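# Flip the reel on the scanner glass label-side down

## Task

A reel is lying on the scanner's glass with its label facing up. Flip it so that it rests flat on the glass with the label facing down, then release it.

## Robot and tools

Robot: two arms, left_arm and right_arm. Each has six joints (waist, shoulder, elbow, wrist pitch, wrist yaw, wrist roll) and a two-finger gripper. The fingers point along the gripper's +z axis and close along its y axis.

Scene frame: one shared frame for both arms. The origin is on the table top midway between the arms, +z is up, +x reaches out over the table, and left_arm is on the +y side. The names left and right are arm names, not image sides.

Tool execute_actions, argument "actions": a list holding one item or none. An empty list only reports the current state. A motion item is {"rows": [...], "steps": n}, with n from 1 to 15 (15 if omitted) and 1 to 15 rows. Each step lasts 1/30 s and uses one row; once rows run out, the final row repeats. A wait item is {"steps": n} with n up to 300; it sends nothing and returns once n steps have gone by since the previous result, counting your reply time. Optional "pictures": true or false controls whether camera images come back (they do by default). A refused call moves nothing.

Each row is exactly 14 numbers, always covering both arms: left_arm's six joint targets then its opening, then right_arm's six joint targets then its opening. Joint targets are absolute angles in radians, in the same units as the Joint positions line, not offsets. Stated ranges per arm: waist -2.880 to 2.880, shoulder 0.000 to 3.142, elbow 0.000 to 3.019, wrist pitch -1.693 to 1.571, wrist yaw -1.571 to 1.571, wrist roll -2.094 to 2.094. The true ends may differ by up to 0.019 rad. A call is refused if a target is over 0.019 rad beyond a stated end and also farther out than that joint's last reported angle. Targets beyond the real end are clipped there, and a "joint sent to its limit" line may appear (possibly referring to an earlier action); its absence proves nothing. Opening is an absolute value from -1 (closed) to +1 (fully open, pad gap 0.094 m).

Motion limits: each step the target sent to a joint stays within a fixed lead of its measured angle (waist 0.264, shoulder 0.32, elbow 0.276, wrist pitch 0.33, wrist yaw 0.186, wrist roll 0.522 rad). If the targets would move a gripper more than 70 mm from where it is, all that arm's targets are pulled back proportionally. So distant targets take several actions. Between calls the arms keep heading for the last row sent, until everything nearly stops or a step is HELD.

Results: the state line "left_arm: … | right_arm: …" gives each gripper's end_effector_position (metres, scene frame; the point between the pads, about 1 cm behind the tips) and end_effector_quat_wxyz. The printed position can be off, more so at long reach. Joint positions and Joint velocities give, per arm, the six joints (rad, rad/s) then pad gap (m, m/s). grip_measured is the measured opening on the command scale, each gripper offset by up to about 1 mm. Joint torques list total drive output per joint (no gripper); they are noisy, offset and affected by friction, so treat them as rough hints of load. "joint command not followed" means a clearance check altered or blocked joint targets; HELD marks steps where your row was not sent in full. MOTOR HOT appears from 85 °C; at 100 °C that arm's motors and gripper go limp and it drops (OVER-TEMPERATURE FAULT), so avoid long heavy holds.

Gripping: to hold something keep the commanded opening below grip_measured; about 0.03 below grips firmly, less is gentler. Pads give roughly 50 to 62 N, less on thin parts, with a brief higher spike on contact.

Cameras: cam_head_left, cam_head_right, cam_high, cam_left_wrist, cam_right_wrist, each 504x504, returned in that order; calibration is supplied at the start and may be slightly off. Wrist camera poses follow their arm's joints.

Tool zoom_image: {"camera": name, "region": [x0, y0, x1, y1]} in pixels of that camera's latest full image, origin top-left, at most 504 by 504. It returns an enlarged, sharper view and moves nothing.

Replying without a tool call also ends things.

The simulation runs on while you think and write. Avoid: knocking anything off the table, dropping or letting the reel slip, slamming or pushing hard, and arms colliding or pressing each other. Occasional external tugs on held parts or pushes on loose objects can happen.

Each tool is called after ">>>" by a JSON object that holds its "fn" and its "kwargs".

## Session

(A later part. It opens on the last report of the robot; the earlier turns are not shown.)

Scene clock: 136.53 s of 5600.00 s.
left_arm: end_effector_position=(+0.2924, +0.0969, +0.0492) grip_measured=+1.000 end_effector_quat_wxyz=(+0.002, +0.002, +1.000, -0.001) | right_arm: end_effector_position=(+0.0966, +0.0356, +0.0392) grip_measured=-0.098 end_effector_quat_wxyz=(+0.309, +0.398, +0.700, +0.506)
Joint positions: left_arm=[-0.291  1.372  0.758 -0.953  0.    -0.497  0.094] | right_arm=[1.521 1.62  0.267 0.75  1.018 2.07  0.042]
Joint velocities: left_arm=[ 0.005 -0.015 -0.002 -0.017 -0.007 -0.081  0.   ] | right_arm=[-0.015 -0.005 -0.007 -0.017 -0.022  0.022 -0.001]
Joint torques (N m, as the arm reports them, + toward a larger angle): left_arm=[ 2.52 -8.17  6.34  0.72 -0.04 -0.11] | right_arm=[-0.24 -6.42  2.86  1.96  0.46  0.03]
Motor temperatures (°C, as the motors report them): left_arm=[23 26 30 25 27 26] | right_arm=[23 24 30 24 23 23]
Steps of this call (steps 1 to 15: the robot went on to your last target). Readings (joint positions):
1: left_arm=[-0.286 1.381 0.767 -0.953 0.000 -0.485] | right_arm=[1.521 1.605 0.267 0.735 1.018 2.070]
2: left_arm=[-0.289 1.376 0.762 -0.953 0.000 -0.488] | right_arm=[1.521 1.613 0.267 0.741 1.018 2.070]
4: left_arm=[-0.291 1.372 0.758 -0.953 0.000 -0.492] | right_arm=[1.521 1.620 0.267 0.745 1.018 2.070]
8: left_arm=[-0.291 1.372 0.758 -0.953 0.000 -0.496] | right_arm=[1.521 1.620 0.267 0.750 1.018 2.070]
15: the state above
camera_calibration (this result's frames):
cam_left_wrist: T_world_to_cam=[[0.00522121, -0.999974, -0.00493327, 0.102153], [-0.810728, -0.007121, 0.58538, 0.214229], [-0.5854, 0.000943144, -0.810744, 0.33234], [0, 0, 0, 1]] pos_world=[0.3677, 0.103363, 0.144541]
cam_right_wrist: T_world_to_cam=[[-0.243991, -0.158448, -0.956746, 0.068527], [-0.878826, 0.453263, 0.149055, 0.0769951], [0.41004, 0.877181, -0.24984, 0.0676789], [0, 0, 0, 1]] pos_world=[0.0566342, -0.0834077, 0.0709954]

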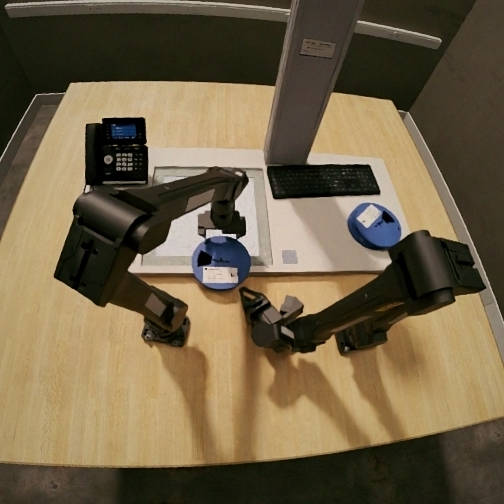

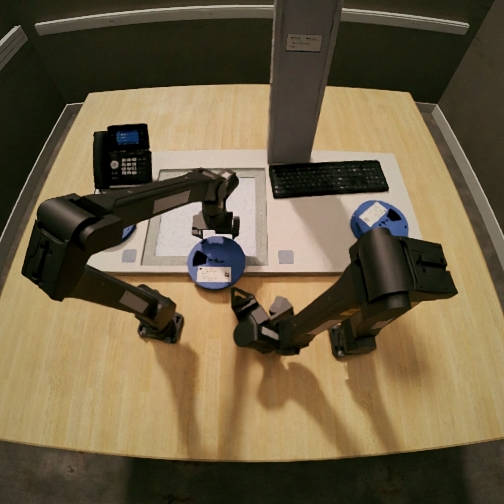

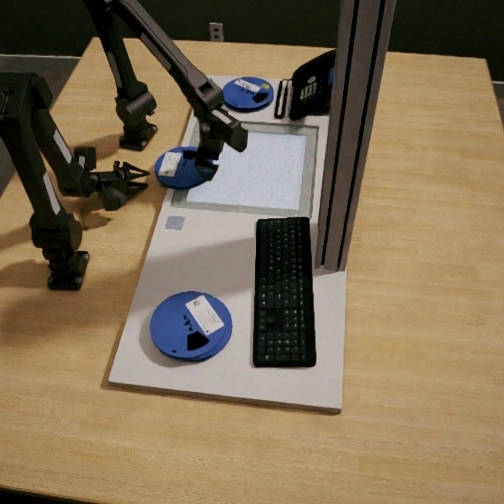

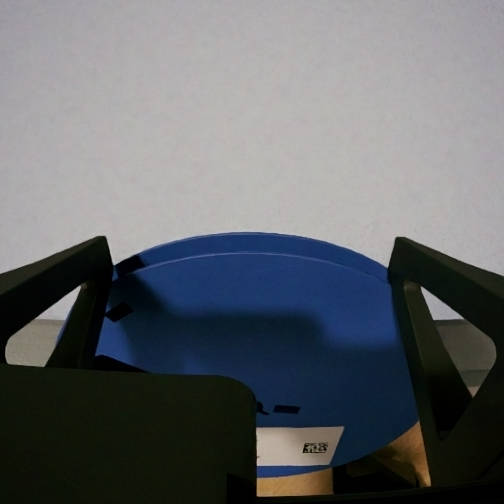

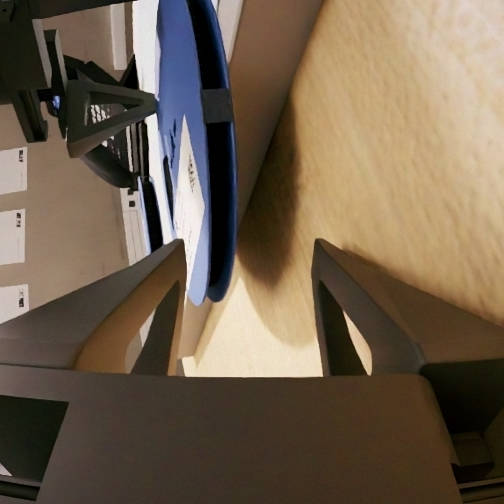

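Advancing the right gripper around the overhanging rim.

>>> {"fn": "execute_actions", "kwargs": {"actions": [{"rows":[[-0.296,1.372,0.76,-0.95,0,-0.51,1,1.49,1.632,0.285,0.79,1.0,2.05,-0.1],[-0.296,1.372,0.76,-0.95,0,-0.51,1,1.47,1.64,0.293,0.805,0.985,2.035,-0.1],[-0.296,1.372,0.76,-0.95,0,-0.51,1,1.45,1.648,0.3,0.82,0.968,2.02,-0.1],[-0.296,1.372,0.76,-0.95,0,-0.51,1,1.43,1.656,0.307,0.835,0.95,2.005,-0.1],[-0.296,1.372,0.76,-0.95,0,-0.51,1,1.41,1.664,0.315,0.85,0.934,1.99,-0.1],[-0.296,1.372,0.76,-0.95,0,-0.51,1,1.39,1.672,0.322,0.865,0.918,1.975,-0.1],[-0.296,1.372,0.76,-0.95,0,-0.51,1,1.37,1.68,0.33,0.88,0.9,1.96,-0.1],[-0.296,1.372,0.76,-0.95,0,-0.51,1,1.35,1.688,0.337,0.893,0.885,1.945,-0.1],[-0.296,1.372,0.76,-0.95,0,-0.51,1,1.33,1.695,0.344,0.905,0.87,1.935,-0.1],[-0.296,1.372,0.76,-0.95,0,-0.51,1,1.318,1.7,0.35,0.915,0.856,1.926,-0.1]]}], "pictures": false}}

>>> {"fn": "execute_actions", "kwargs": {"actions": [{"steps":10}]}}

Scene clock: 142.27 s of 5600.00 s.
left_arm: end_effector_position=(+0.2924, +0.0969, +0.0492) grip_measured=+1.000 end_effector_quat_wxyz=(+0.002, +0.001, +1.000, -0.001) | right_arm: end_effector_position=(+0.1534, +0.0578, +0.0404) grip_measured=-0.098 end_effector_quat_wxyz=(+0.302, +0.419, +0.687, +0.511)
Joint positions: left_arm=[-0.291  1.372  0.758 -0.953  0.    -0.498  0.094] | right_arm=[1.318 1.689 0.33  0.889 0.858 1.952 0.042]
Joint velocities: left_arm=[-0.005 -0.005  0.002  0.032 -0.11  -0.081  0.   ] | right_arm=[-0.024  0.015 -0.012  0.037 -0.022 -0.139  0.   ]
Joint torques (N m, as the arm reports them, + toward a larger angle): left_arm=[ 2.28 -7.9   7.45  0.74  0.   -0.12] | right_arm=[ 1.17 -7.36  3.95  2.03  0.22 -0.19]
Motor temperatures (°C, as the motors report them): left_arm=[23 26 30 25 27 26] | right_arm=[23 24 29 24 23 23]
Steps of this call (steps 1 to 15: the robot went on to your last target; steps 16 to 90: nothing new was sent; then 2.23 s passed at rest; steps 91 to 105: all 15 steps of this action). Readings (joint positions):
91: left_arm=[-0.291 1.372 0.758 -0.953 0.000 -0.497] | right_arm=[1.519 1.620 0.267 0.753 1.010 2.069]
92: left_arm=[-0.291 1.372 0.758 -0.953 0.000 -0.497] | right_arm=[1.512 1.620 0.267 0.760 0.997 2.065]
94: left_arm=[-0.291 1.372 0.758 -0.953 0.000 -0.497] | right_arm=[1.482 1.626 0.269 0.784 0.965 2.051]
98: left_arm=[-0.291 1.372 0.758 -0.953 0.000 -0.498] | right_arm=[1.394 1.658 0.292 0.840 0.900 2.007]
105: the state above

Scene clock: 142.60 s of 5600.00 s.
left_arm: end_effector_position=(+0.2924, +0.0969, +0.0492) grip_measured=+1.000 end_effector_quat_wxyz=(+0.002, +0.001, +1.000, -0.001) | right_arm: end_effector_position=(+0.1534, +0.0579, +0.0405) grip_measured=-0.098 end_effector_quat_wxyz=(+0.305, +0.415, +0.690, +0.509)
Joint positions: left_arm=[-0.291  1.372  0.758 -0.953  0.    -0.498  0.094] | right_arm=[1.318 1.689 0.33  0.889 0.858 1.939 0.042]
Joint velocities: left_arm=[-0.005 -0.005 -0.002 -0.012 -0.022  0.007  0.   ] | right_arm=[-0.015 -0.024  0.002  0.002  0.007 -0.022  0.   ]
Joint torques (N m, as the arm reports them, + toward a larger angle): left_arm=[ 1.95 -7.95  7.51  0.72  0.03 -0.11] | right_arm=[ 0.6  -6.65  4.14  2.23  0.19 -0.21]
Motor temperatures (°C, as the motors report them): left_arm=[23 26 30 25 27 26] | right_arm=[23 24 29 24 23 23]
Steps of this call (steps 1 to 10: the robot went on to your last target). Readings (joint positions):
1: left_arm=[-0.291 1.372 0.758 -0.953 0.000 -0.498] | right_arm=[1.318 1.689 0.330 0.889 0.858 1.950]
2: left_arm=[-0.291 1.372 0.758 -0.953 0.000 -0.498] | right_arm=[1.318 1.689 0.330 0.889 0.858 1.947]
4: left_arm=[-0.291 1.372 0.758 -0.953 0.000 -0.498] | right_arm=[1.318 1.689 0.330 0.889 0.858 1.944]
8: left_arm=[-0.291 1.372 0.758 -0.953 0.000 -0.498] | right_arm=[1.318 1.689 0.330 0.889 0.858 1.940]
10: the state above
camera_calibration (this result's frames):
cam_left_wrist: T_world_to_cam=[[0.00598413, -0.99997, -0.00493062, 0.101929], [-0.810721, -0.00773799, 0.585381, 0.214287], [-0.585402, 0.000494366, -0.810743, 0.332384], [0, 0, 0, 1]] pos_world=[0.367695, 0.10342, 0.144541]
cam_right_wrist: T_world_to_cam=[[-0.260443, -0.125522, -0.957295, 0.0877471], [-0.864865, 0.471058, 0.173531, 0.112488], [0.42916, 0.873126, -0.231244, 0.0216541], [0, 0, 0, 1]] pos_world=[0.110847, -0.0608808, 0.0694871]

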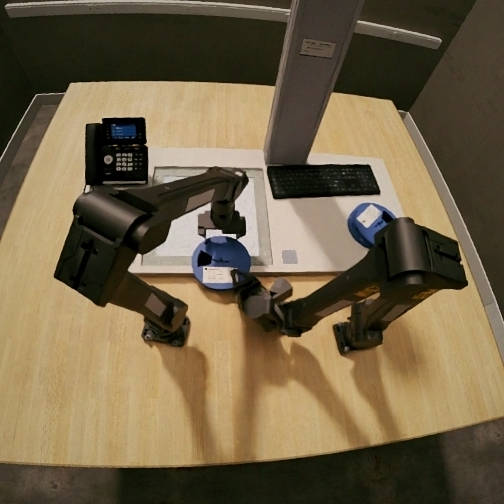

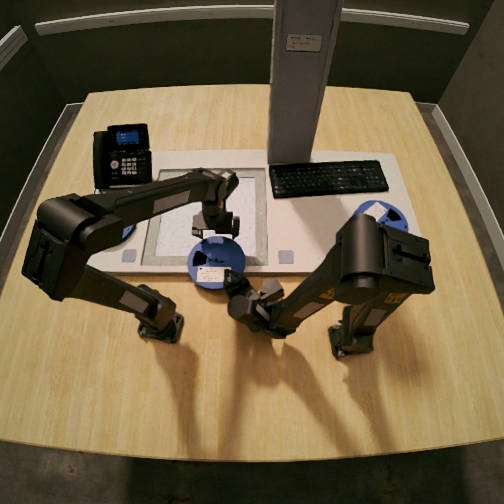

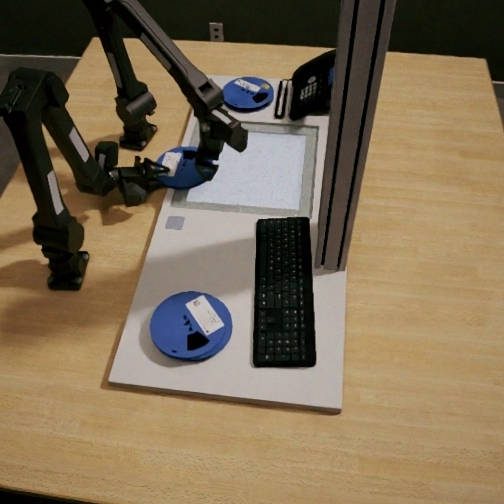

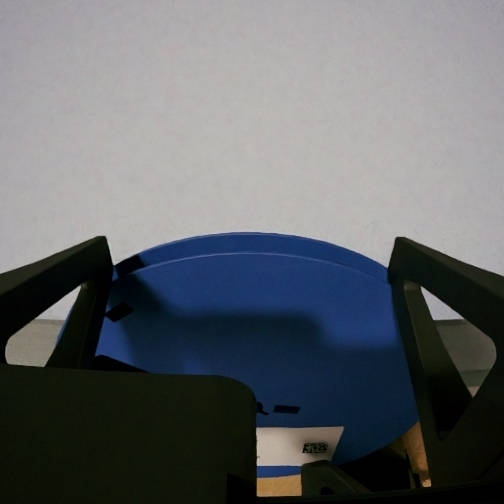

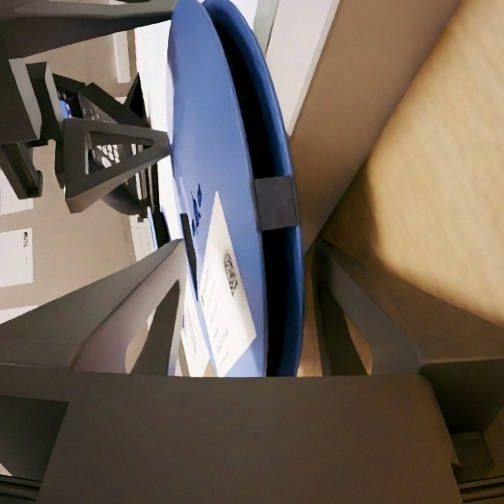

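>>> {"fn": "execute_actions", "kwargs": {"actions": [{"rows":[[-0.296,1.372,0.76,-0.95,0,-0.51,1,1.318,1.689,0.35,0.89,0.856,1.93,-0.2],[-0.296,1.372,0.76,-0.95,0,-0.51,1,1.318,1.689,0.35,0.89,0.856,1.93,-0.3],[-0.296,1.372,0.76,-0.95,0,-0.51,1,1.318,1.68,0.35,0.875,0.856,1.93,-0.4],[-0.296,1.372,0.76,-0.95,0,-0.51,1,1.318,1.665,0.35,0.86,0.856,1.93,-0.45],[-0.296,1.372,0.76,-0.95,0,-0.51,1,1.318,1.645,0.352,0.84,0.856,1.93,-0.48],[-0.296,1.372,0.76,-0.95,0,-0.51,1,1.318,1.625,0.354,0.82,0.856,1.93,-0.5],[-0.296,1.372,0.76,-0.95,0,-0.51,1,1.318,1.605,0.356,0.8,0.856,1.93,-0.51],[-0.296,1.372,0.76,-0.95,0,-0.51,1,1.318,1.585,0.358,0.775,0.856,1.93,-0.52],[-0.296,1.372,0.76,-0.95,0,-0.51,1,1.318,1.565,0.36,0.755,0.856,1.93,-0.53],[-0.296,1.372,0.76,-0.95,0,-0.51,1,1.318,1.545,0.362,0.735,0.856,1.93,-0.54],[-0.296,1.372,0.76,-0.95,0,-0.51,1,1.318,1.525,0.364,0.71,0.856,1.93,-0.56],[-0.296,1.372,0.76,-0.95,0,-0.51,1,1.318,1.505,0.366,0.69,0.856,1.93,-0.58],[-0.296,1.372,0.76,-0.95,0,-0.51,1,1.318,1.485,0.368,0.67,0.856,1.93,-0.6],[-0.296,1.372,0.76,-0.95,0,-0.51,1,1.318,1.47,0.37,0.65,0.856,1.93,-0.62],[-0.296,1.372,0.76,-0.95,0,-0.51,1,1.318,1.46,0.37,0.64,0.856,1.93,-0.64]]}], "pictures": false}}

>>> {"fn": "execute_actions", "kwargs": {"actions": [{"steps":12}], "pictures": false}}

>>> {"fn": "execute_actions", "kwargs": {"actions": [{"rows":[[-0.25,1.42,0.86,-0.97,0,-0.51,1,1.318,1.46,0.37,0.64,0.856,1.93,-0.78]]}]}}

Scene clock: 152.17 s of 5600.00 s.
left_arm: end_effector_position=(+0.2925, +0.0968, +0.0492) grip_measured=+1.000 end_effector_quat_wxyz=(+0.002, -0.001, +1.000, -0.001) | right_arm: end_effector_position=(+0.1526, +0.0548, +0.0754) grip_measured=-0.629 end_effector_quat_wxyz=(+0.306, +0.413, +0.694, +0.505)
Joint positions: left_arm=[-0.291  1.372  0.758 -0.952  0.    -0.503  0.094] | right_arm=[1.318 1.497 0.33  0.686 0.855 1.937 0.017]
Joint velocities: left_arm=[-0.015  0.005 -0.007 -0.007 -0.081  0.022  0.   ] | right_arm=[-0.015 -0.571 -0.012 -0.466  0.007  0.066 -0.018]
Joint torques (N m, as the arm reports them, + toward a larger angle): left_arm=[ 1.68 -7.95  7.45  0.62 -0.03 -0.02] | right_arm=[ 0.79 -8.22  6.61  0.89  0.35 -0.17]
Motor temperatures (°C, as the motors report them): left_arm=[23 26 30 25 27 26] | right_arm=[23 24 29 24 23 23]
Steps of this call (steps 1 to 30: the robot went on to your last target; steps 31 to 90: nothing new was sent; then 6.07 s passed at rest; steps 91 to 105: all 15 steps of this action). Readings (joint positions):
91: left_arm=[-0.291 1.372 0.758 -0.953 0.000 -0.498] | right_arm=[1.318 1.689 0.330 0.889 0.858 1.937]
92: left_arm=[-0.291 1.372 0.758 -0.953 0.000 -0.498] | right_arm=[1.318 1.689 0.330 0.889 0.858 1.937]
94: left_arm=[-0.291 1.372 0.758 -0.953 0.000 -0.498] | right_arm=[1.318 1.689 0.330 0.887 0.858 1.937]
98: left_arm=[-0.291 1.372 0.758 -0.953 0.000 -0.500] | right_arm=[1.318 1.654 0.330 0.826 0.857 1.937]
105: the state above

Scene clock: 152.57 s of 5600.00 s.
left_arm: end_effector_position=(+0.2925, +0.0968, +0.0492) grip_measured=+1.000 end_effector_quat_wxyz=(+0.002, -0.001, +1.000, -0.001) | right_arm: end_effector_position=(+0.1525, +0.0539, +0.0822) grip_measured=-0.638 end_effector_quat_wxyz=(+0.306, +0.413, +0.693, +0.505)
Joint positions: left_arm=[-0.291  1.372  0.758 -0.952  0.    -0.503  0.094] | right_arm=[1.318 1.463 0.33  0.654 0.855 1.937 0.017]
Joint velocities: left_arm=[-0.005 -0.005 -0.012 -0.017  0.022 -0.081  0.   ] | right_arm=[ 0.015  0.005 -0.002 -0.012 -0.007 -0.037 -0.001]
Joint torques (N m, as the arm reports them, + toward a larger angle): left_arm=[ 2.29 -8.24  7.57  0.63 -0.02 -0.04] | right_arm=[ 0.68 -7.15  6.97  0.91  0.33 -0.15]
Motor temperatures (°C, as the motors report them): left_arm=[23 26 30 25 27 26] | right_arm=[23 24 29 24 23 23]
Steps of this call (steps 1 to 12: the robot went on to your last target). Readings (joint positions):
1: left_arm=[-0.291 1.372 0.758 -0.952 0.000 -0.503] | right_arm=[1.318 1.480 0.330 0.673 0.855 1.937]
2: left_arm=[-0.291 1.372 0.758 -0.952 0.000 -0.503] | right_arm=[1.318 1.470 0.330 0.666 0.855 1.937]
4: left_arm=[-0.291 1.372 0.758 -0.952 0.000 -0.503] | right_arm=[1.318 1.463 0.330 0.661 0.855 1.937]
8: left_arm=[-0.291 1.372 0.758 -0.952 0.000 -0.503] | right_arm=[1.318 1.463 0.330 0.655 0.855 1.937]
12: the state above

Scene clock: 153.07 s of 5600.00 s.
left_arm: end_effector_position=(+0.3217, +0.0971, +0.0580) grip_measured=+1.000 end_effector_quat_wxyz=(+0.009, -0.022, +1.000, -0.005) | right_arm: end_effector_position=(+0.1535, +0.0564, +0.0863) grip_measured=-0.764 end_effector_quat_wxyz=(+0.306, +0.415, +0.689, +0.509)
Joint positions: left_arm=[-0.251  1.413  0.826 -0.964  0.001 -0.503  0.094] | right_arm=[1.318 1.459 0.337 0.654 0.86  1.937 0.011]
Joint velocities: left_arm=[-0.015 -0.005 -0.017 -0.017  0.007 -0.051  0.   ] | right_arm=[ 0.005 -0.015 -0.017 -0.017 -0.037 -0.051 -0.001]
Joint torques (N m, as the arm reports them, + toward a larger angle): left_arm=[ 2.49 -8.39 10.41  0.34 -0.05 -0.05] | right_arm=[ 0.81 -6.67  6.46  0.9   0.1  -0.15]
Motor temperatures (°C, as the motors report them): left_arm=[23 26 30 25 27 26] | right_arm=[23 24 29 24 23 23]
Steps of this call (steps 1 to 15: all 15 steps of this action). Readings (joint positions):
1: left_arm=[-0.289 1.375 0.764 -0.956 0.000 -0.503] | right_arm=[1.318 1.463 0.330 0.654 0.855 1.937]
2: left_arm=[-0.282 1.383 0.775 -0.962 0.001 -0.503] | right_arm=[1.318 1.462 0.331 0.654 0.857 1.937]
4: left_arm=[-0.265 1.402 0.803 -0.964 0.001 -0.503] | right_arm=[1.318 1.459 0.336 0.654 0.860 1.937]
8: left_arm=[-0.251 1.413 0.826 -0.964 0.001 -0.503] | right_arm=[1.318 1.459 0.337 0.654 0.860 1.937]
15: the state above
camera_calibration (this result's frames):
cam_left_wrist: T_world_to_cam=[[0.0524968, -0.998613, 0.00398141, 0.08642], [-0.818, -0.0407144, 0.573775, 0.239063], [-0.572817, -0.0333782, -0.819003, 0.356409], [0, 0, 0, 1]] pos_world=[0.395174, 0.10793, 0.154387]
cam_right_wrist: T_world_to_cam=[[-0.258468, -0.124683, -0.95794, 0.131116], [-0.864557, 0.472255, 0.171804, 0.105266], [0.430971, 0.872599, -0.229858, 0.0331185], [0, 0, 0, 1]] pos_world=[0.110625, -0.0622638, 0.115128]

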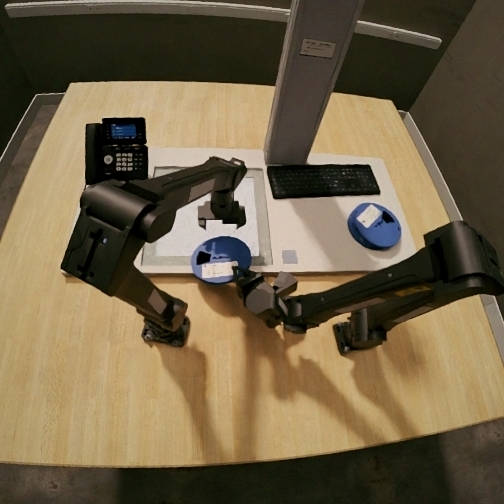

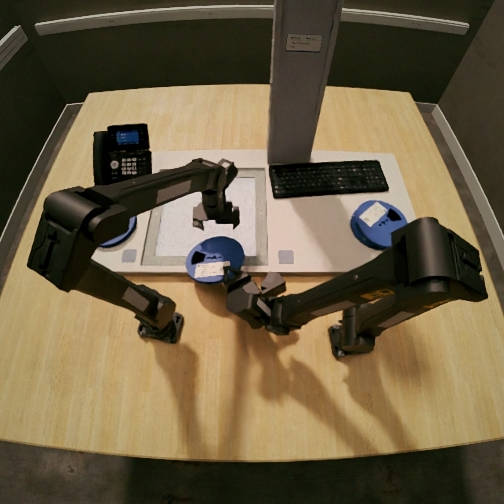

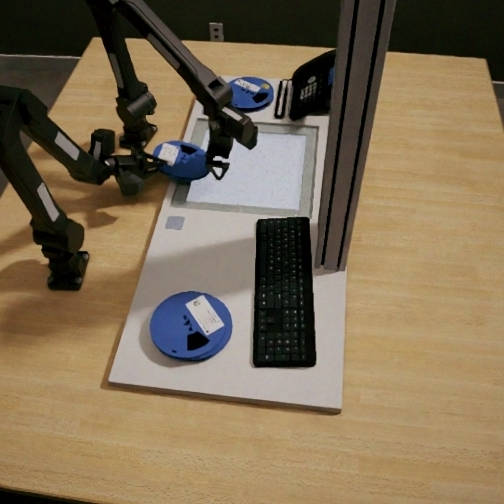

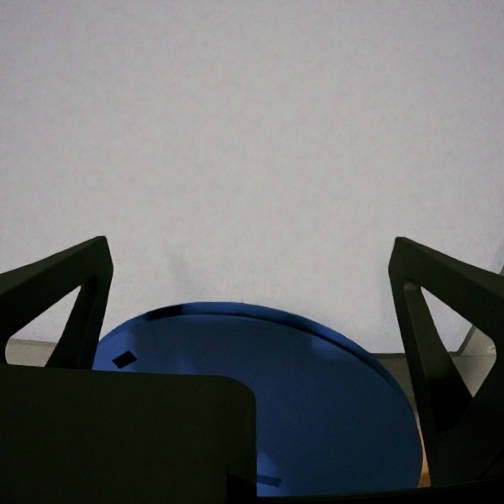

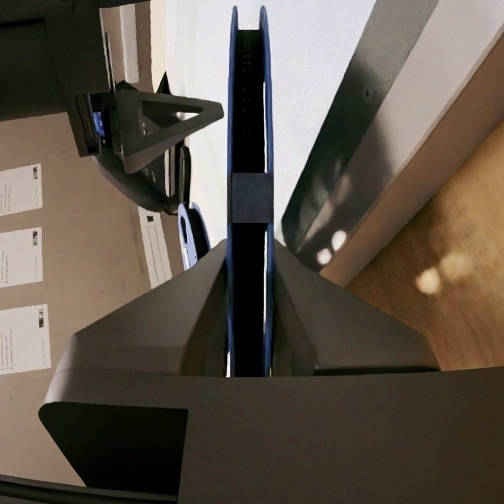

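>>> {"fn": "execute_actions", "kwargs": {"actions": [{"rows":[[-0.2,1.35,0.95,-1.0,0,-0.5,1,1.318,1.46,0.37,0.64,0.856,1.93,-0.8],[-0.2,1.3,1.0,-1.05,0,-0.5,1,1.318,1.46,0.37,0.64,0.856,1.93,-0.8],[-0.15,1.25,1.0,-1.1,0,-0.5,1,1.318,1.46,0.37,0.64,0.856,1.93,-0.8],[-0.1,1.2,1.0,-1.15,0,-0.5,1,1.318,1.46,0.37,0.64,0.856,1.93,-0.8],[0,1.1,1.0,-1.2,0,-0.5,1,1.318,1.46,0.37,0.64,0.856,1.93,-0.8],[0.2,1.0,1.0,-1.2,0,-0.5,1,1.318,1.46,0.37,0.64,0.856,1.93,-0.8],[1.0,0.9,0.9,-1.2,0,-0.5,1,1.318,1.46,0.37,0.64,0.856,1.93,-0.8]]}], "pictures": false}}

>>> {"fn": "execute_actions", "kwargs": {"actions": [{"rows":[[1.0,0.9,0.9,-1.2,0,-0.5,1,1.31,1.43,0.39,0.61,0.85,1.93,-0.8],[1.0,0.9,0.9,-1.2,0,-0.5,1,1.3,1.4,0.4,0.58,0.83,1.92,-0.8],[1.0,0.9,0.9,-1.2,0,-0.5,1,1.28,1.37,0.41,0.55,0.8,1.91,-0.8],[1.0,0.9,0.9,-1.2,0,-0.5,1,1.24,1.34,0.42,0.52,0.76,1.89,-0.8],[1.0,0.9,0.9,-1.2,0,-0.5,1,1.19,1.31,0.435,0.49,0.71,1.87,-0.8],[1.0,0.9,0.9,-1.2,0,-0.5,1,1.14,1.28,0.45,0.46,0.65,1.84,-0.8],[1.0,0.9,0.9,-1.2,0,-0.5,1,1.08,1.25,0.46,0.42,0.58,1.81,-0.8],[1.0,0.9,0.9,-1.2,0,-0.5,1,1.02,1.22,0.47,0.38,0.51,1.78,-0.8],[1.0,0.9,0.9,-1.2,0,-0.5,1,0.96,1.19,0.485,0.34,0.43,1.75,-0.8],[1.0,0.9,0.9,-1.2,0,-0.5,1,0.9,1.16,0.5,0.3,0.35,1.72,-0.8],[1.0,0.9,0.9,-1.2,0,-0.5,1,0.85,1.13,0.51,0.26,0.27,1.69,-0.8],[1.0,0.9,0.9,-1.2,0,-0.5,1,0.8,1.11,0.52,0.23,0.19,1.66,-0.8],[1.0,0.9,0.9,-1.2,0,-0.5,1,0.76,1.09,0.53,0.2,0.12,1.63,-0.8],[1.0,0.9,0.9,-1.2,0,-0.5,1,0.73,1.075,0.54,0.17,0.05,1.6,-0.8],[1.0,0.9,0.9,-1.2,0,-0.5,1,0.708,1.065,0.55,0.15,0,1.57,-0.8]]}], "pictures": false}}

>>> {"fn": "execute_actions", "kwargs": {"actions": [{"steps":10}]}}

Scene clock: 169.03 s of 5600.00 s.
left_arm: end_effector_position=(+0.3159, +0.2995, +0.2371) grip_measured=+1.000 end_effector_quat_wxyz=(+0.189, -0.314, +0.930, -0.035) | right_arm: end_effector_position=(+0.1535, +0.0564, +0.0863) grip_measured=-0.771 end_effector_quat_wxyz=(+0.306, +0.415, +0.689, +0.509)
Joint positions: left_arm=[ 0.357  0.896  0.886 -1.173  0.002 -0.503  0.094] | right_arm=[1.318 1.459 0.337 0.654 0.861 1.937 0.011]
Joint velocities: left_arm=[ 2.564 -0.806 -0.002 -0.154 -0.007 -0.022  0.   ] | right_arm=[ 0.005  0.005 -0.017  0.002  0.022 -0.066  0.   ]
Joint torques (N m, as the arm reports them, + toward a larger angle): left_arm=[ 2.63 -0.36 10.61  0.9  -0.05  0.14] | right_arm=[ 0.62 -6.56  6.54  0.91  0.08 -0.17]
Motor temperatures (°C, as the motors report them): left_arm=[23 26 32 25 27 26] | right_arm=[23 24 30 24 23 23]
Steps of this call (steps 1 to 15: the robot went on to your last target; steps 16 to 90: nothing new was sent; then 12.47 s passed at rest; steps 91 to 105: all 15 steps of this action). Readings (joint positions):
91: left_arm=[-0.247 1.410 0.832 -0.971 0.001 -0.503] | right_arm=[1.318 1.459 0.337 0.654 0.860 1.937]
92: left_arm=[-0.241 1.405 0.843 -0.987 0.001 -0.503] | right_arm=[1.318 1.459 0.337 0.654 0.861 1.937]
94: left_arm=[-0.216 1.372 0.870 -1.029 0.002 -0.503] | right_arm=[1.318 1.459 0.337 0.654 0.861 1.937]
98: left_arm=[-0.090 1.222 0.886 -1.100 0.002 -0.503] | right_arm=[1.318 1.459 0.337 0.654 0.861 1.937]
105: the state above

Scene clock: 169.53 s of 5600.00 s.
left_arm: end_effector_position=(+0.2233, +0.4747, +0.2332) grip_measured=+1.000 end_effector_quat_wxyz=(-0.177, +0.594, -0.784, -0.027) | right_arm: end_effector_position=(+0.2568, +0.0312, +0.1579) grip_measured=-0.776 end_effector_quat_wxyz=(+0.174, +0.364, +0.763, +0.504)
Joint positions: left_arm=[ 1.003  0.904  0.886 -1.192 -0.002 -0.503  0.094] | right_arm=[0.776 1.124 0.453 0.225 0.061 1.712 0.011]
Joint velocities: left_arm=[-0.083 -0.024 -0.017 -0.017  0.051 -0.037  0.   ] | right_arm=[-1.382 -0.698  0.266 -1.028 -1.883 -0.872 -0.001]
Joint torques (N m, as the arm reports them, + toward a larger angle): left_arm=[ 2.63 -3.99 10.72  0.83  0.01  0.09] | right_arm=[ 2.69 -6.79 12.25  1.66  0.5  -0.18]
Motor temperatures (°C, as the motors report them): left_arm=[23 26 32 25 27 26] | right_arm=[23 24 30 24 23 23]
Steps of this call (steps 1 to 15: all 15 steps of this action). Readings (joint positions):
1: left_arm=[0.448 0.875 0.886 -1.178 0.001 -0.503] | right_arm=[1.318 1.457 0.338 0.650 0.861 1.937]
2: left_arm=[0.542 0.864 0.886 -1.181 0.001 -0.503] | right_arm=[1.317 1.450 0.341 0.636 0.854 1.937]
4: left_arm=[0.733 0.865 0.886 -1.184 0.000 -0.503] | right_arm=[1.298 1.416 0.350 0.589 0.801 1.929]
8: left_arm=[1.024 0.898 0.886 -1.188 -0.006 -0.503] | right_arm=[1.155 1.306 0.385 0.466 0.572 1.876]
15: the state above

Scene clock: 169.87 s of 5600.00 s.
left_arm: end_effector_position=(+0.2236, +0.4745, +0.2332) grip_measured=+1.000 end_effector_quat_wxyz=(-0.177, +0.594, -0.784, -0.027) | right_arm: end_effector_position=(+0.2749, +0.0155, +0.1831) grip_measured=-0.776 end_effector_quat_wxyz=(+0.203, +0.332, +0.772, +0.502)
Joint positions: left_arm=[ 1.002  0.904  0.886 -1.192 -0.002 -0.503  0.094] | right_arm=[0.698 1.067 0.484 0.158 0.002 1.593 0.011]
Joint velocities: left_arm=[ 0.005 -0.015 -0.007  0.002 -0.037  0.022  0.   ] | right_arm=[-0.015  0.005 -0.002 -0.017 -0.007 -0.081  0.001]
Joint torques (N m, as the arm reports them, + toward a larger angle): left_arm=[ 2.34 -3.74 10.79  1.02  0.06  0.09] | right_arm=[ 1.38 -5.03 11.77  1.38 -0.06 -0.17]
Motor temperatures (°C, as the motors report them): left_arm=[23 26 32 25 27 26] | right_arm=[23 24 30 24 23 23]
Steps of this call (steps 1 to 10: the robot went on to your last target). Readings (joint positions):
1: left_arm=[1.002 0.904 0.886 -1.192 -0.002 -0.503] | right_arm=[0.737 1.103 0.462 0.198 0.025 1.686]
2: left_arm=[1.002 0.904 0.886 -1.192 -0.002 -0.503] | right_arm=[0.711 1.087 0.469 0.182 0.016 1.664]
4: left_arm=[1.002 0.904 0.886 -1.192 -0.002 -0.503] | right_arm=[0.692 1.070 0.480 0.170 0.011 1.633]
8: left_arm=[1.002 0.904 0.886 -1.192 -0.002 -0.503] | right_arm=[0.697 1.067 0.484 0.161 0.002 1.601]
10: the state above
camera_calibration (this result's frames):
cam_left_wrist: T_world_to_cam=[[0.944718, -0.283171, 0.165296, -0.108857], [-0.321794, -0.897448, 0.30172, 0.432664], [0.0629061, -0.338232, -0.938958, 0.486762], [0, 0, 0, 1]] pos_world=[0.211447, 0.522107, 0.344499]
cam_right_wrist: T_world_to_cam=[[-0.310361, -0.263027, -0.913506, 0.258407], [-0.940395, 0.225506, 0.254566, 0.222524], [0.139043, 0.938064, -0.317337, 0.134049], [0, 0, 0, 1]] pos_world=[0.270821, -0.107959, 0.221948]

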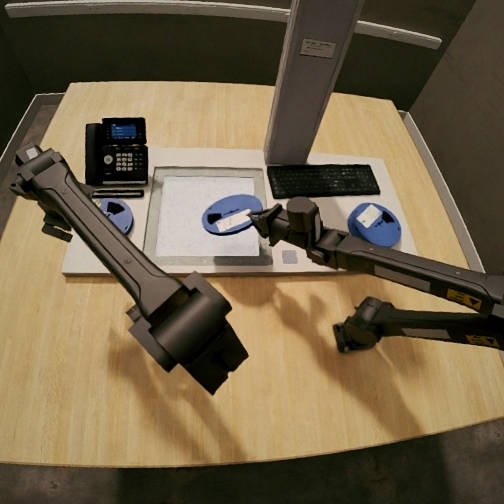

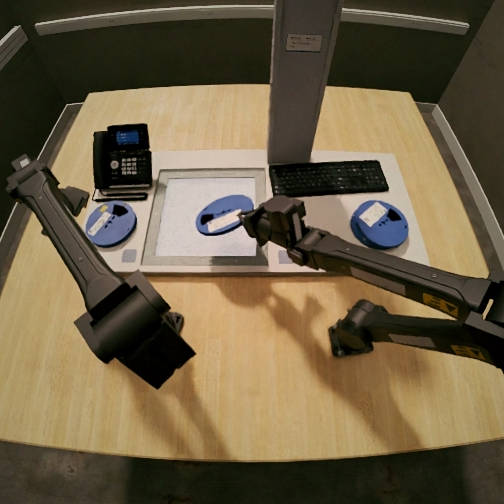

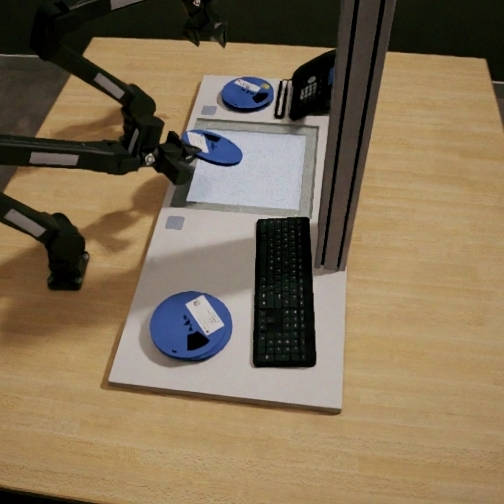

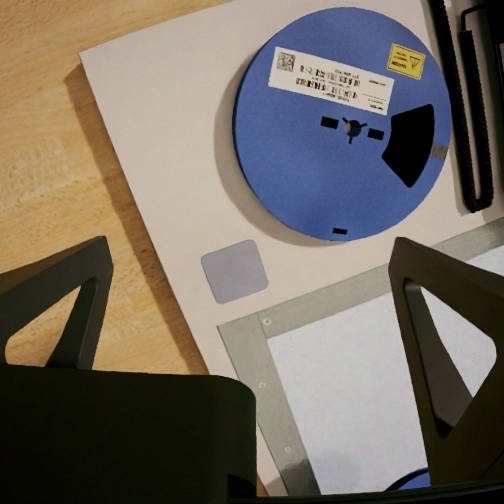

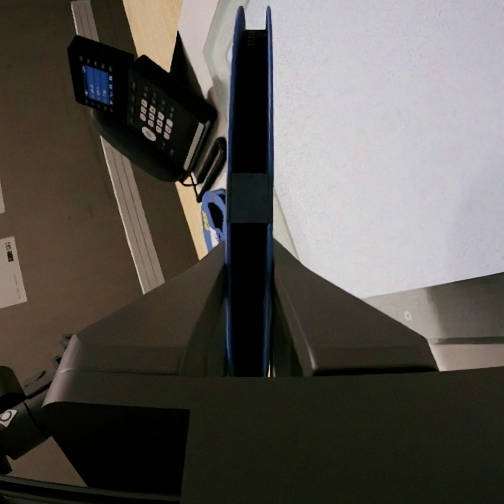

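>>> {"fn": "execute_actions", "kwargs": {"actions": [{"rows":[[1.0,0.9,0.9,-1.2,0,-0.5,1,0.708,1.2,0.71,0.17,0,-1.58,-0.805]]}], "pictures": false}}

>>> {"fn": "execute_actions", "kwargs": {"actions": [{"steps":30}], "pictures": false}}

Scene clock: 173.43 s of 5600.00 s.
left_arm: end_effector_position=(+0.2236, +0.4745, +0.2332) grip_measured=+1.000 end_effector_quat_wxyz=(-0.177, +0.594, -0.784, -0.027) | right_arm: end_effector_position=(+0.3087, +0.0650, +0.2049) grip_measured=-0.776 end_effector_quat_wxyz=(+0.478, -0.243, +0.800, +0.268)
Joint positions: left_arm=[ 1.002  0.904  0.886 -1.192 -0.002 -0.503  0.094] | right_arm=[ 0.719  1.214  0.645  0.157 -0.002  0.216  0.011]
Joint velocities: left_arm=[-0.015 -0.024 -0.017 -0.002 -0.007  0.007  0.   ] | right_arm=[-0.005  0.015  0.012  0.012  0.007 -2.85  -0.   ]
Joint torques (N m, as the arm reports them, + toward a larger angle): left_arm=[ 1.85 -4.33 10.95  0.94  0.05  0.1 ] | right_arm=[-0.49 -9.29 11.9   2.18  0.13 -0.06]
Motor temperatures (°C, as the motors report them): left_arm=[23 26 32 25 27 26] | right_arm=[23 24 32 24 23 23]
Steps of this call (steps 1 to 30: the robot went on to your last target; steps 31 to 92: nothing new was sent; steps 93 to 107: all 15 steps of this action). Readings (joint positions):
93: left_arm=[1.002 0.904 0.886 -1.192 -0.002 -0.503] | right_arm=[0.726 1.082 0.490 0.157 -0.007 1.521]
94: left_arm=[1.002 0.904 0.886 -1.192 -0.002 -0.503] | right_arm=[0.724 1.100 0.504 0.157 -0.005 1.449]
96: left_arm=[1.002 0.904 0.886 -1.192 -0.002 -0.503] | right_arm=[0.721 1.150 0.547 0.157 -0.003 1.293]
100: left_arm=[1.002 0.904 0.886 -1.192 -0.002 -0.503] | right_arm=[0.719 1.213 0.627 0.157 -0.002 0.910]
107: the state above

Scene clock: 174.43 s of 5600.00 s.
left_arm: end_effector_position=(+0.2236, +0.4745, +0.2332) grip_measured=+1.000 end_effector_quat_wxyz=(-0.177, +0.594, -0.784, -0.027) | right_arm: end_effector_position=(+0.3087, +0.0649, +0.2049) grip_measured=-0.774 end_effector_quat_wxyz=(-0.510, +0.774, -0.318, +0.200)
Joint positions: left_arm=[ 1.002  0.904  0.886 -1.192 -0.002 -0.503  0.094] | right_arm=[ 0.719  1.214  0.645  0.157 -0.002 -1.556  0.011]
Joint velocities: left_arm=[-0.005 -0.005  0.002 -0.012 -0.007  0.007  0.   ] | right_arm=[-0.024 -0.005 -0.007  0.027  0.051 -0.051  0.001]
Joint torques (N m, as the arm reports them, + toward a larger angle): left_arm=[ 2.42 -3.58 10.67  0.88  0.03  0.11] | right_arm=[-0.44 -8.07 11.83  2.14  0.03 -0.06]
Motor temperatures (°C, as the motors report them): left_arm=[23 26 32 25 27 26] | right_arm=[23 24 32 24 23 23]
Steps of this call (steps 1 to 30: the robot went on to your last target). Readings (joint positions):
1: left_arm=[1.002 0.904 0.886 -1.192 -0.002 -0.503] | right_arm=[0.719 1.214 0.645 0.157 -0.002 0.117]
2: left_arm=[1.002 0.904 0.886 -1.192 -0.002 -0.503] | right_arm=[0.719 1.214 0.645 0.157 -0.002 0.018]
4: left_arm=[1.002 0.904 0.886 -1.192 -0.002 -0.503] | right_arm=[0.719 1.214 0.645 0.157 -0.002 -0.180]
8: left_arm=[1.002 0.904 0.886 -1.192 -0.002 -0.503] | right_arm=[0.719 1.214 0.645 0.157 -0.002 -0.575]
30: the state above

>>> {"fn": "execute_actions", "kwargs": {"actions": [{"rows":[[1.0,0.9,0.9,-1.2,0,-0.5,1,0.708,1.24,0.68,0.21,0,-1.58,-0.805],[1.0,0.9,0.9,-1.2,0,-0.5,1,0.708,1.27,0.68,0.24,0,-1.58,-0.805],[1.0,0.9,0.9,-1.2,0,-0.5,1,0.708,1.3,0.68,0.27,0,-1.58,-0.805],[1.0,0.9,0.9,-1.2,0,-0.5,1,0.708,1.33,0.68,0.3,0,-1.58,-0.805],[1.0,0.9,0.9,-1.2,0,-0.5,1,0.708,1.36,0.68,0.33,0,-1.58,-0.805],[1.0,0.9,0.9,-1.2,0,-0.5,1,0.708,1.39,0.68,0.36,0,-1.58,-0.805],[1.0,0.9,0.9,-1.2,0,-0.5,1,0.708,1.42,0.68,0.39,0,-1.58,-0.805],[1.0,0.9,0.9,-1.2,0,-0.5,1,0.708,1.45,0.68,0.42,0,-1.58,-0.805],[1.0,0.9,0.9,-1.2,0,-0.5,1,0.708,1.475,0.68,0.45,0,-1.58,-0.805],[1.0,0.9,0.9,-1.2,0,-0.5,1,0.708,1.5,0.68,0.48,0,-1.58,-0.805],[1.0,0.9,0.9,-1.2,0,-0.5,1,0.708,1.52,0.68,0.5,0,-1.58,-0.805],[1.0,0.9,0.9,-1.2,0,-0.5,1,0.708,1.535,0.68,0.52,0,-1.58,-0.805],[1.0,0.9,0.9,-1.2,0,-0.5,1,0.708,1.55,0.68,0.535,0,-1.58,-0.805],[1.0,0.9,0.9,-1.2,0,-0.5,1,0.708,1.56,0.68,0.545,0,-1.58,-0.805],[1.0,0.9,0.9,-1.2,0,-0.5,1,0.708,1.57,0.68,0.555,0,-1.58,-0.805]]}], "pictures": false}}

>>> {"fn": "execute_actions", "kwargs": {"actions": [{"steps":12}]}}

Scene clock: 183.17 s of 5600.00 s.
left_arm: end_effector_position=(+0.2236, +0.4745, +0.2332) grip_measured=+1.000 end_effector_quat_wxyz=(-0.177, +0.594, -0.784, -0.027) | right_arm: end_effector_position=(+0.3386, +0.0957, +0.1039) grip_measured=-0.779 end_effector_quat_wxyz=(-0.503, +0.779, -0.314, +0.202)
Joint positions: left_arm=[ 1.002  0.904  0.886 -1.192 -0.002 -0.503  0.094] | right_arm=[ 0.719  1.567  0.645  0.498 -0.001 -1.57   0.01 ]
Joint velocities: left_arm=[ 0.005 -0.005 -0.017  0.007  0.037 -0.11   0.   ] | right_arm=[-0.024  0.151  0.007  0.603 -0.037  0.066  0.   ]
Joint torques (N m, as the arm reports them, + toward a larger angle): left_arm=[ 2.05 -4.07 10.96  1.    0.05  0.04] | right_arm=[ -0.89 -11.44   8.22   2.04  -0.01  -0.02]
Motor temperatures (°C, as the motors report them): left_arm=[23 26 32 25 27 26] | right_arm=[23 25 35 24 23 23]
Steps of this call (steps 1 to 30: the robot went on to your last target; steps 31 to 90: nothing new was sent; then 5.23 s passed at rest; steps 91 to 105: all 15 steps of this action). Readings (joint positions):
91: left_arm=[1.002 0.904 0.886 -1.192 -0.002 -0.503] | right_arm=[0.719 1.215 0.645 0.159 -0.002 -1.567]
92: left_arm=[1.002 0.904 0.886 -1.192 -0.002 -0.503] | right_arm=[0.719 1.221 0.645 0.169 -0.002 -1.567]
94: left_arm=[1.002 0.904 0.886 -1.192 -0.002 -0.503] | right_arm=[0.719 1.252 0.645 0.216 -0.002 -1.567]
98: left_arm=[1.002 0.904 0.886 -1.192 -0.002 -0.503] | right_arm=[0.719 1.375 0.645 0.332 -0.002 -1.567]
105: the state above

Scene clock: 183.57 s of 5600.00 s.
left_arm: end_effector_position=(+0.2236, +0.4745, +0.2332) grip_measured=+1.000 end_effector_quat_wxyz=(-0.177, +0.594, -0.784, -0.027) | right_arm: end_effector_position=(+0.3399, +0.0968, +0.1061) grip_measured=-0.779 end_effector_quat_wxyz=(-0.509, +0.776, -0.313, +0.205)
Joint positions: left_arm=[ 1.002  0.904  0.886 -1.192 -0.002 -0.503  0.094] | right_arm=[ 0.719  1.57   0.645  0.515 -0.001 -1.57   0.01 ]
Joint velocities: left_arm=[-0.005 -0.015  0.012  0.002  0.051 -0.007  0.   ] | right_arm=[-0.015 -0.005 -0.002 -0.007  0.022 -0.037 -0.   ]
Joint torques (N m, as the arm reports them, + toward a larger angle): left_arm=[ 2.54 -4.96 10.74  0.97  0.03  0.07] | right_arm=[ -0.51 -10.59   7.98   2.91   0.01  -0.01]
Motor temperatures (°C, as the motors report them): left_arm=[23 26 32 25 27 26] | right_arm=[23 25 34 24 23 23]
Steps of this call (steps 1 to 12: the robot went on to your last target). Readings (joint positions):
1: left_arm=[1.002 0.904 0.886 -1.192 -0.002 -0.503] | right_arm=[0.719 1.570 0.645 0.511 -0.001 -1.570]
2: left_arm=[1.002 0.904 0.886 -1.192 -0.002 -0.503] | right_arm=[0.719 1.570 0.645 0.513 -0.001 -1.570]
4: left_arm=[1.002 0.904 0.886 -1.192 -0.002 -0.503] | right_arm=[0.719 1.570 0.645 0.514 -0.001 -1.570]
8: left_arm=[1.002 0.904 0.886 -1.192 -0.002 -0.503] | right_arm=[0.719 1.570 0.645 0.515 -0.001 -1.570]
12: the state above
camera_calibration (this result's frames):
cam_left_wrist: T_world_to_cam=[[0.944718, -0.283171, 0.165296, -0.108857], [-0.321794, -0.897448, 0.30172, 0.432664], [0.0629061, -0.338232, -0.938958, 0.486762], [0, 0, 0, 1]] pos_world=[0.211447, 0.522107, 0.344499]
cam_right_wrist: T_world_to_cam=[[0.289333, 0.284341, 0.914022, -0.22102], [0.229763, -0.947578, 0.222048, 0.00414042], [0.929244, 0.145763, -0.339497, -0.165223], [0, 0, 0, 1]] pos_world=[0.216529, 0.0908518, 0.145005]

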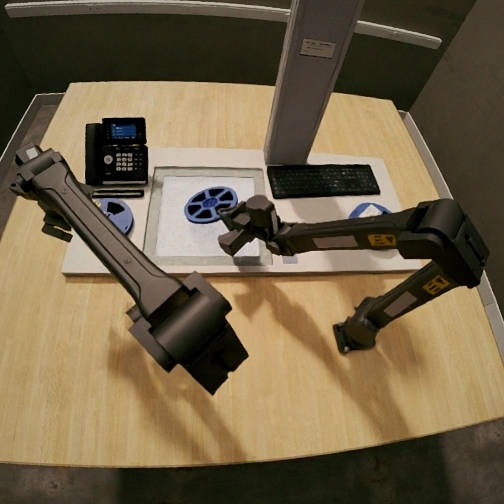

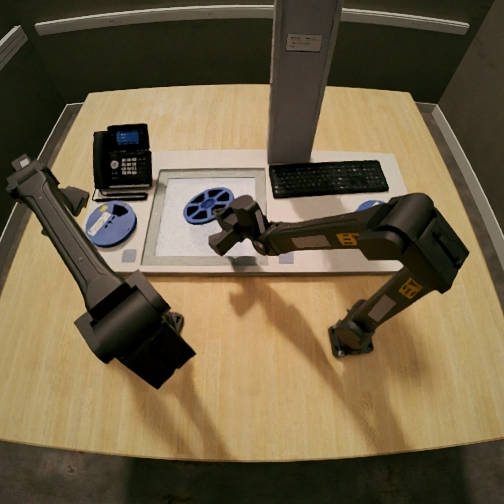

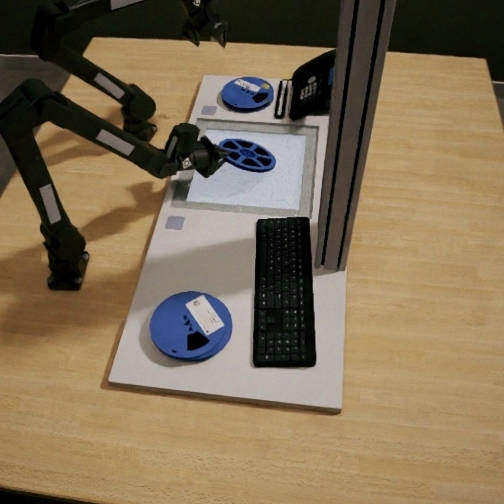

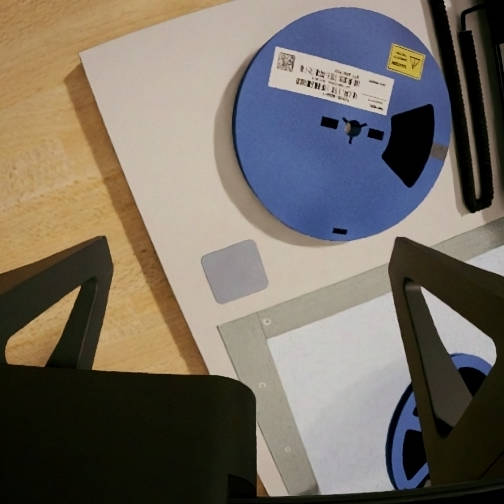

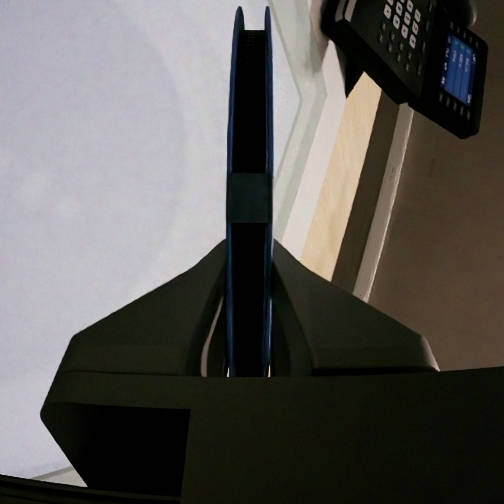

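>>> {"fn": "execute_actions", "kwargs": {"actions": [{"rows":[[1.0,0.9,0.9,-1.2,0,-0.5,1,0.715,1.58,0.66,0.53,0,-1.58,-0.78],[1.0,0.9,0.9,-1.2,0,-0.5,1,0.715,1.585,0.66,0.53,0,-1.58,-0.75],[1.0,0.9,0.9,-1.2,0,-0.5,1,0.715,1.59,0.66,0.53,0,-1.58,-0.71],[1.0,0.9,0.9,-1.2,0,-0.5,1,0.715,1.595,0.66,0.53,0,-1.58,-0.67],[1.0,0.9,0.9,-1.2,0,-0.5,1,0.715,1.6,0.66,0.53,0,-1.58,-0.63],[1.0,0.9,0.9,-1.2,0,-0.5,1,0.715,1.607,0.66,0.53,0,-1.58,-0.59],[1.0,0.9,0.9,-1.2,0,-0.5,1,0.715,1.614,0.66,0.53,0,-1.58,-0.55],[1.0,0.9,0.9,-1.2,0,-0.5,1,0.715,1.621,0.66,0.53,0,-1.58,-0.51],[1.0,0.9,0.9,-1.2,0,-0.5,1,0.715,1.628,0.66,0.53,0,-1.58,-0.47],[1.0,0.9,0.9,-1.2,0,-0.5,1,0.715,1.635,0.66,0.53,0,-1.58,-0.44],[1.0,0.9,0.9,-1.2,0,-0.5,1,0.715,1.642,0.66,0.53,0,-1.58,-0.41],[1.0,0.9,0.9,-1.2,0,-0.5,1,0.715,1.649,0.66,0.53,0,-1.58,-0.38],[1.0,0.9,0.9,-1.2,0,-0.5,1,0.715,1.655,0.66,0.53,0,-1.58,-0.36],[1.0,0.9,0.9,-1.2,0,-0.5,1,0.715,1.66,0.66,0.53,0,-1.58,-0.36],[1.0,0.9,0.9,-1.2,0,-0.5,1,0.715,1.665,0.66,0.53,0,-1.58,-0.36]]}], "pictures": false}}

>>> {"fn": "execute_actions", "kwargs": {"actions": [{"steps":10}]}}

Scene clock: 192.83 s of 5600.00 s.
left_arm: end_effector_position=(+0.2236, +0.4745, +0.2332) grip_measured=+1.000 end_effector_quat_wxyz=(-0.177, +0.594, -0.784, -0.027) | right_arm: end_effector_position=(+0.3375, +0.0944, +0.0667) grip_measured=-0.362 end_effector_quat_wxyz=(-0.479, +0.794, -0.320, +0.193)
Joint positions: left_arm=[ 1.002  0.904  0.886 -1.192 -0.002 -0.503  0.094] | right_arm=[ 0.719  1.646  0.645  0.515 -0.001 -1.57   0.03 ]
Joint velocities: left_arm=[-0.005  0.005 -0.002 -0.007 -0.022 -0.007  0.   ] | right_arm=[-0.005  0.22  -0.017 -0.007 -0.022 -0.066  0.001]
Joint torques (N m, as the arm reports them, + toward a larger angle): left_arm=[ 2.22 -4.33 10.93  1.06  0.04  0.1 ] | right_arm=[  0.48 -10.49   6.16   2.04   0.02  -0.01]
Motor temperatures (°C, as the motors report them): left_arm=[23 26 33 25 27 26] | right_arm=[23 25 34 24 23 23]
Steps of this call (steps 1 to 30: the robot went on to your last target; steps 31 to 90: nothing new was sent; then 5.77 s passed at rest; steps 91 to 105: all 15 steps of this action). Readings (joint positions):
91: left_arm=[1.002 0.904 0.886 -1.192 -0.002 -0.503] | right_arm=[0.719 1.570 0.645 0.515 -0.001 -1.570]
92: left_arm=[1.002 0.904 0.886 -1.192 -0.002 -0.503] | right_arm=[0.719 1.571 0.645 0.515 -0.001 -1.570]
94: left_arm=[1.002 0.904 0.886 -1.192 -0.002 -0.503] | right_arm=[0.719 1.573 0.645 0.515 -0.001 -1.570]
98: left_arm=[1.002 0.904 0.886 -1.192 -0.002 -0.503] | right_arm=[0.719 1.589 0.645 0.515 -0.001 -1.570]
105: the state above

Scene clock: 193.17 s of 5600.00 s.
left_arm: end_effector_position=(+0.2236, +0.4745, +0.2332) grip_measured=+1.000 end_effector_quat_wxyz=(-0.177, +0.594, -0.784, -0.027) | right_arm: end_effector_position=(+0.3368, +0.0936, +0.0587) grip_measured=-0.362 end_effector_quat_wxyz=(-0.473, +0.798, -0.322, +0.190)
Joint positions: left_arm=[ 1.002  0.904  0.886 -1.192 -0.002 -0.503  0.094] | right_arm=[ 0.719  1.661  0.645  0.515 -0.001 -1.57   0.03 ]
Joint velocities: left_arm=[-0.005 -0.005 -0.012 -0.002  0.007  0.051  0.   ] | right_arm=[-0.005 -0.005  0.007 -0.017  0.095  0.007 -0.   ]
Joint torques (N m, as the arm reports them, + toward a larger angle): left_arm=[ 2.29 -4.09 10.77  1.09  0.06  0.07] | right_arm=[  0.32 -11.04   6.18   2.13  -0.01  -0.02]
Motor temperatures (°C, as the motors report them): left_arm=[23 26 33 25 27 26] | right_arm=[23 25 34 24 23 23]
Steps of this call (steps 1 to 10: the robot went on to your last target). Readings (joint positions):
1: left_arm=[1.002 0.904 0.886 -1.192 -0.002 -0.503] | right_arm=[0.719 1.652 0.645 0.515 -0.001 -1.570]
2: left_arm=[1.002 0.904 0.886 -1.192 -0.002 -0.503] | right_arm=[0.719 1.657 0.645 0.515 -0.001 -1.570]
4: left_arm=[1.002 0.904 0.886 -1.192 -0.002 -0.503] | right_arm=[0.719 1.661 0.645 0.515 -0.001 -1.570]
8: left_arm=[1.002 0.904 0.886 -1.192 -0.002 -0.503] | right_arm=[0.719 1.661 0.645 0.515 -0.001 -1.570]
10: the state above
camera_calibration (this result's frames):
cam_left_wrist: T_world_to_cam=[[0.944718, -0.283171, 0.165296, -0.108857], [-0.321794, -0.897448, 0.30172, 0.432664], [0.0629061, -0.338232, -0.938958, 0.486762], [0, 0, 0, 1]] pos_world=[0.211447, 0.522107, 0.344499]
cam_right_wrist: T_world_to_cam=[[0.345671, 0.342819, 0.873491, -0.198057], [0.245226, -0.931528, 0.268552, 0.00291951], [0.905746, 0.121372, -0.40607, -0.163902], [0, 0, 0, 1]] pos_world=[0.2162, 0.0905104, 0.105661]

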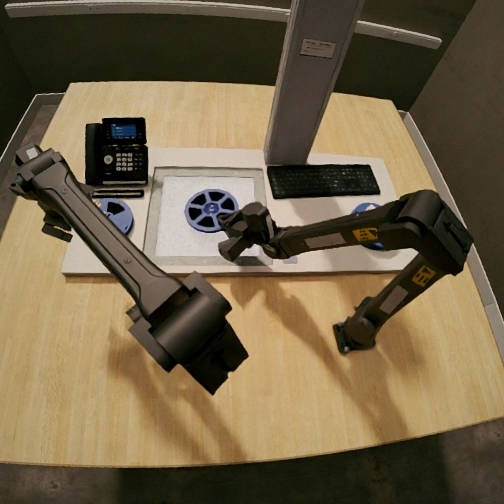

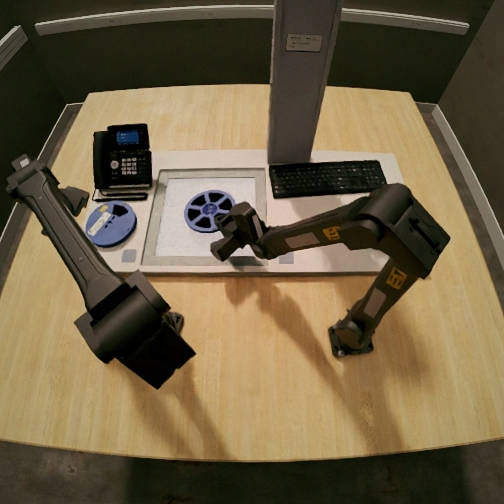

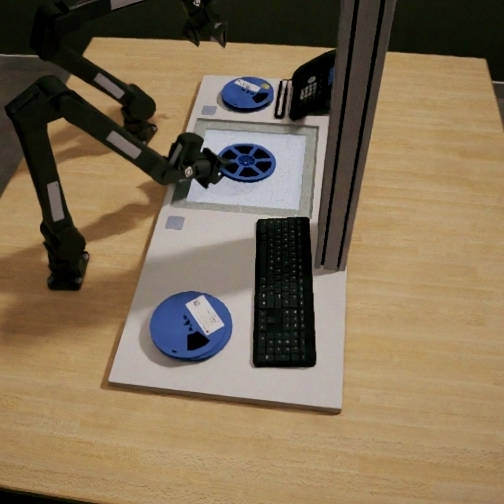

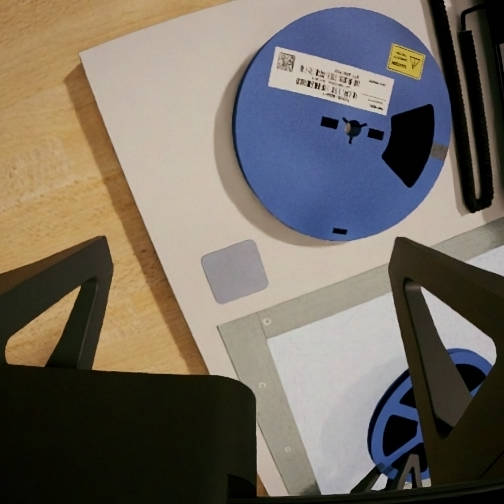

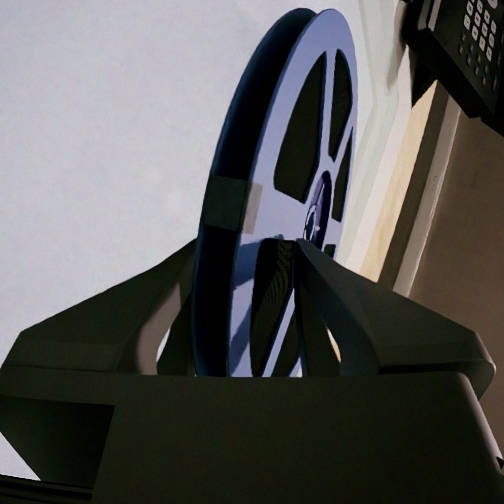

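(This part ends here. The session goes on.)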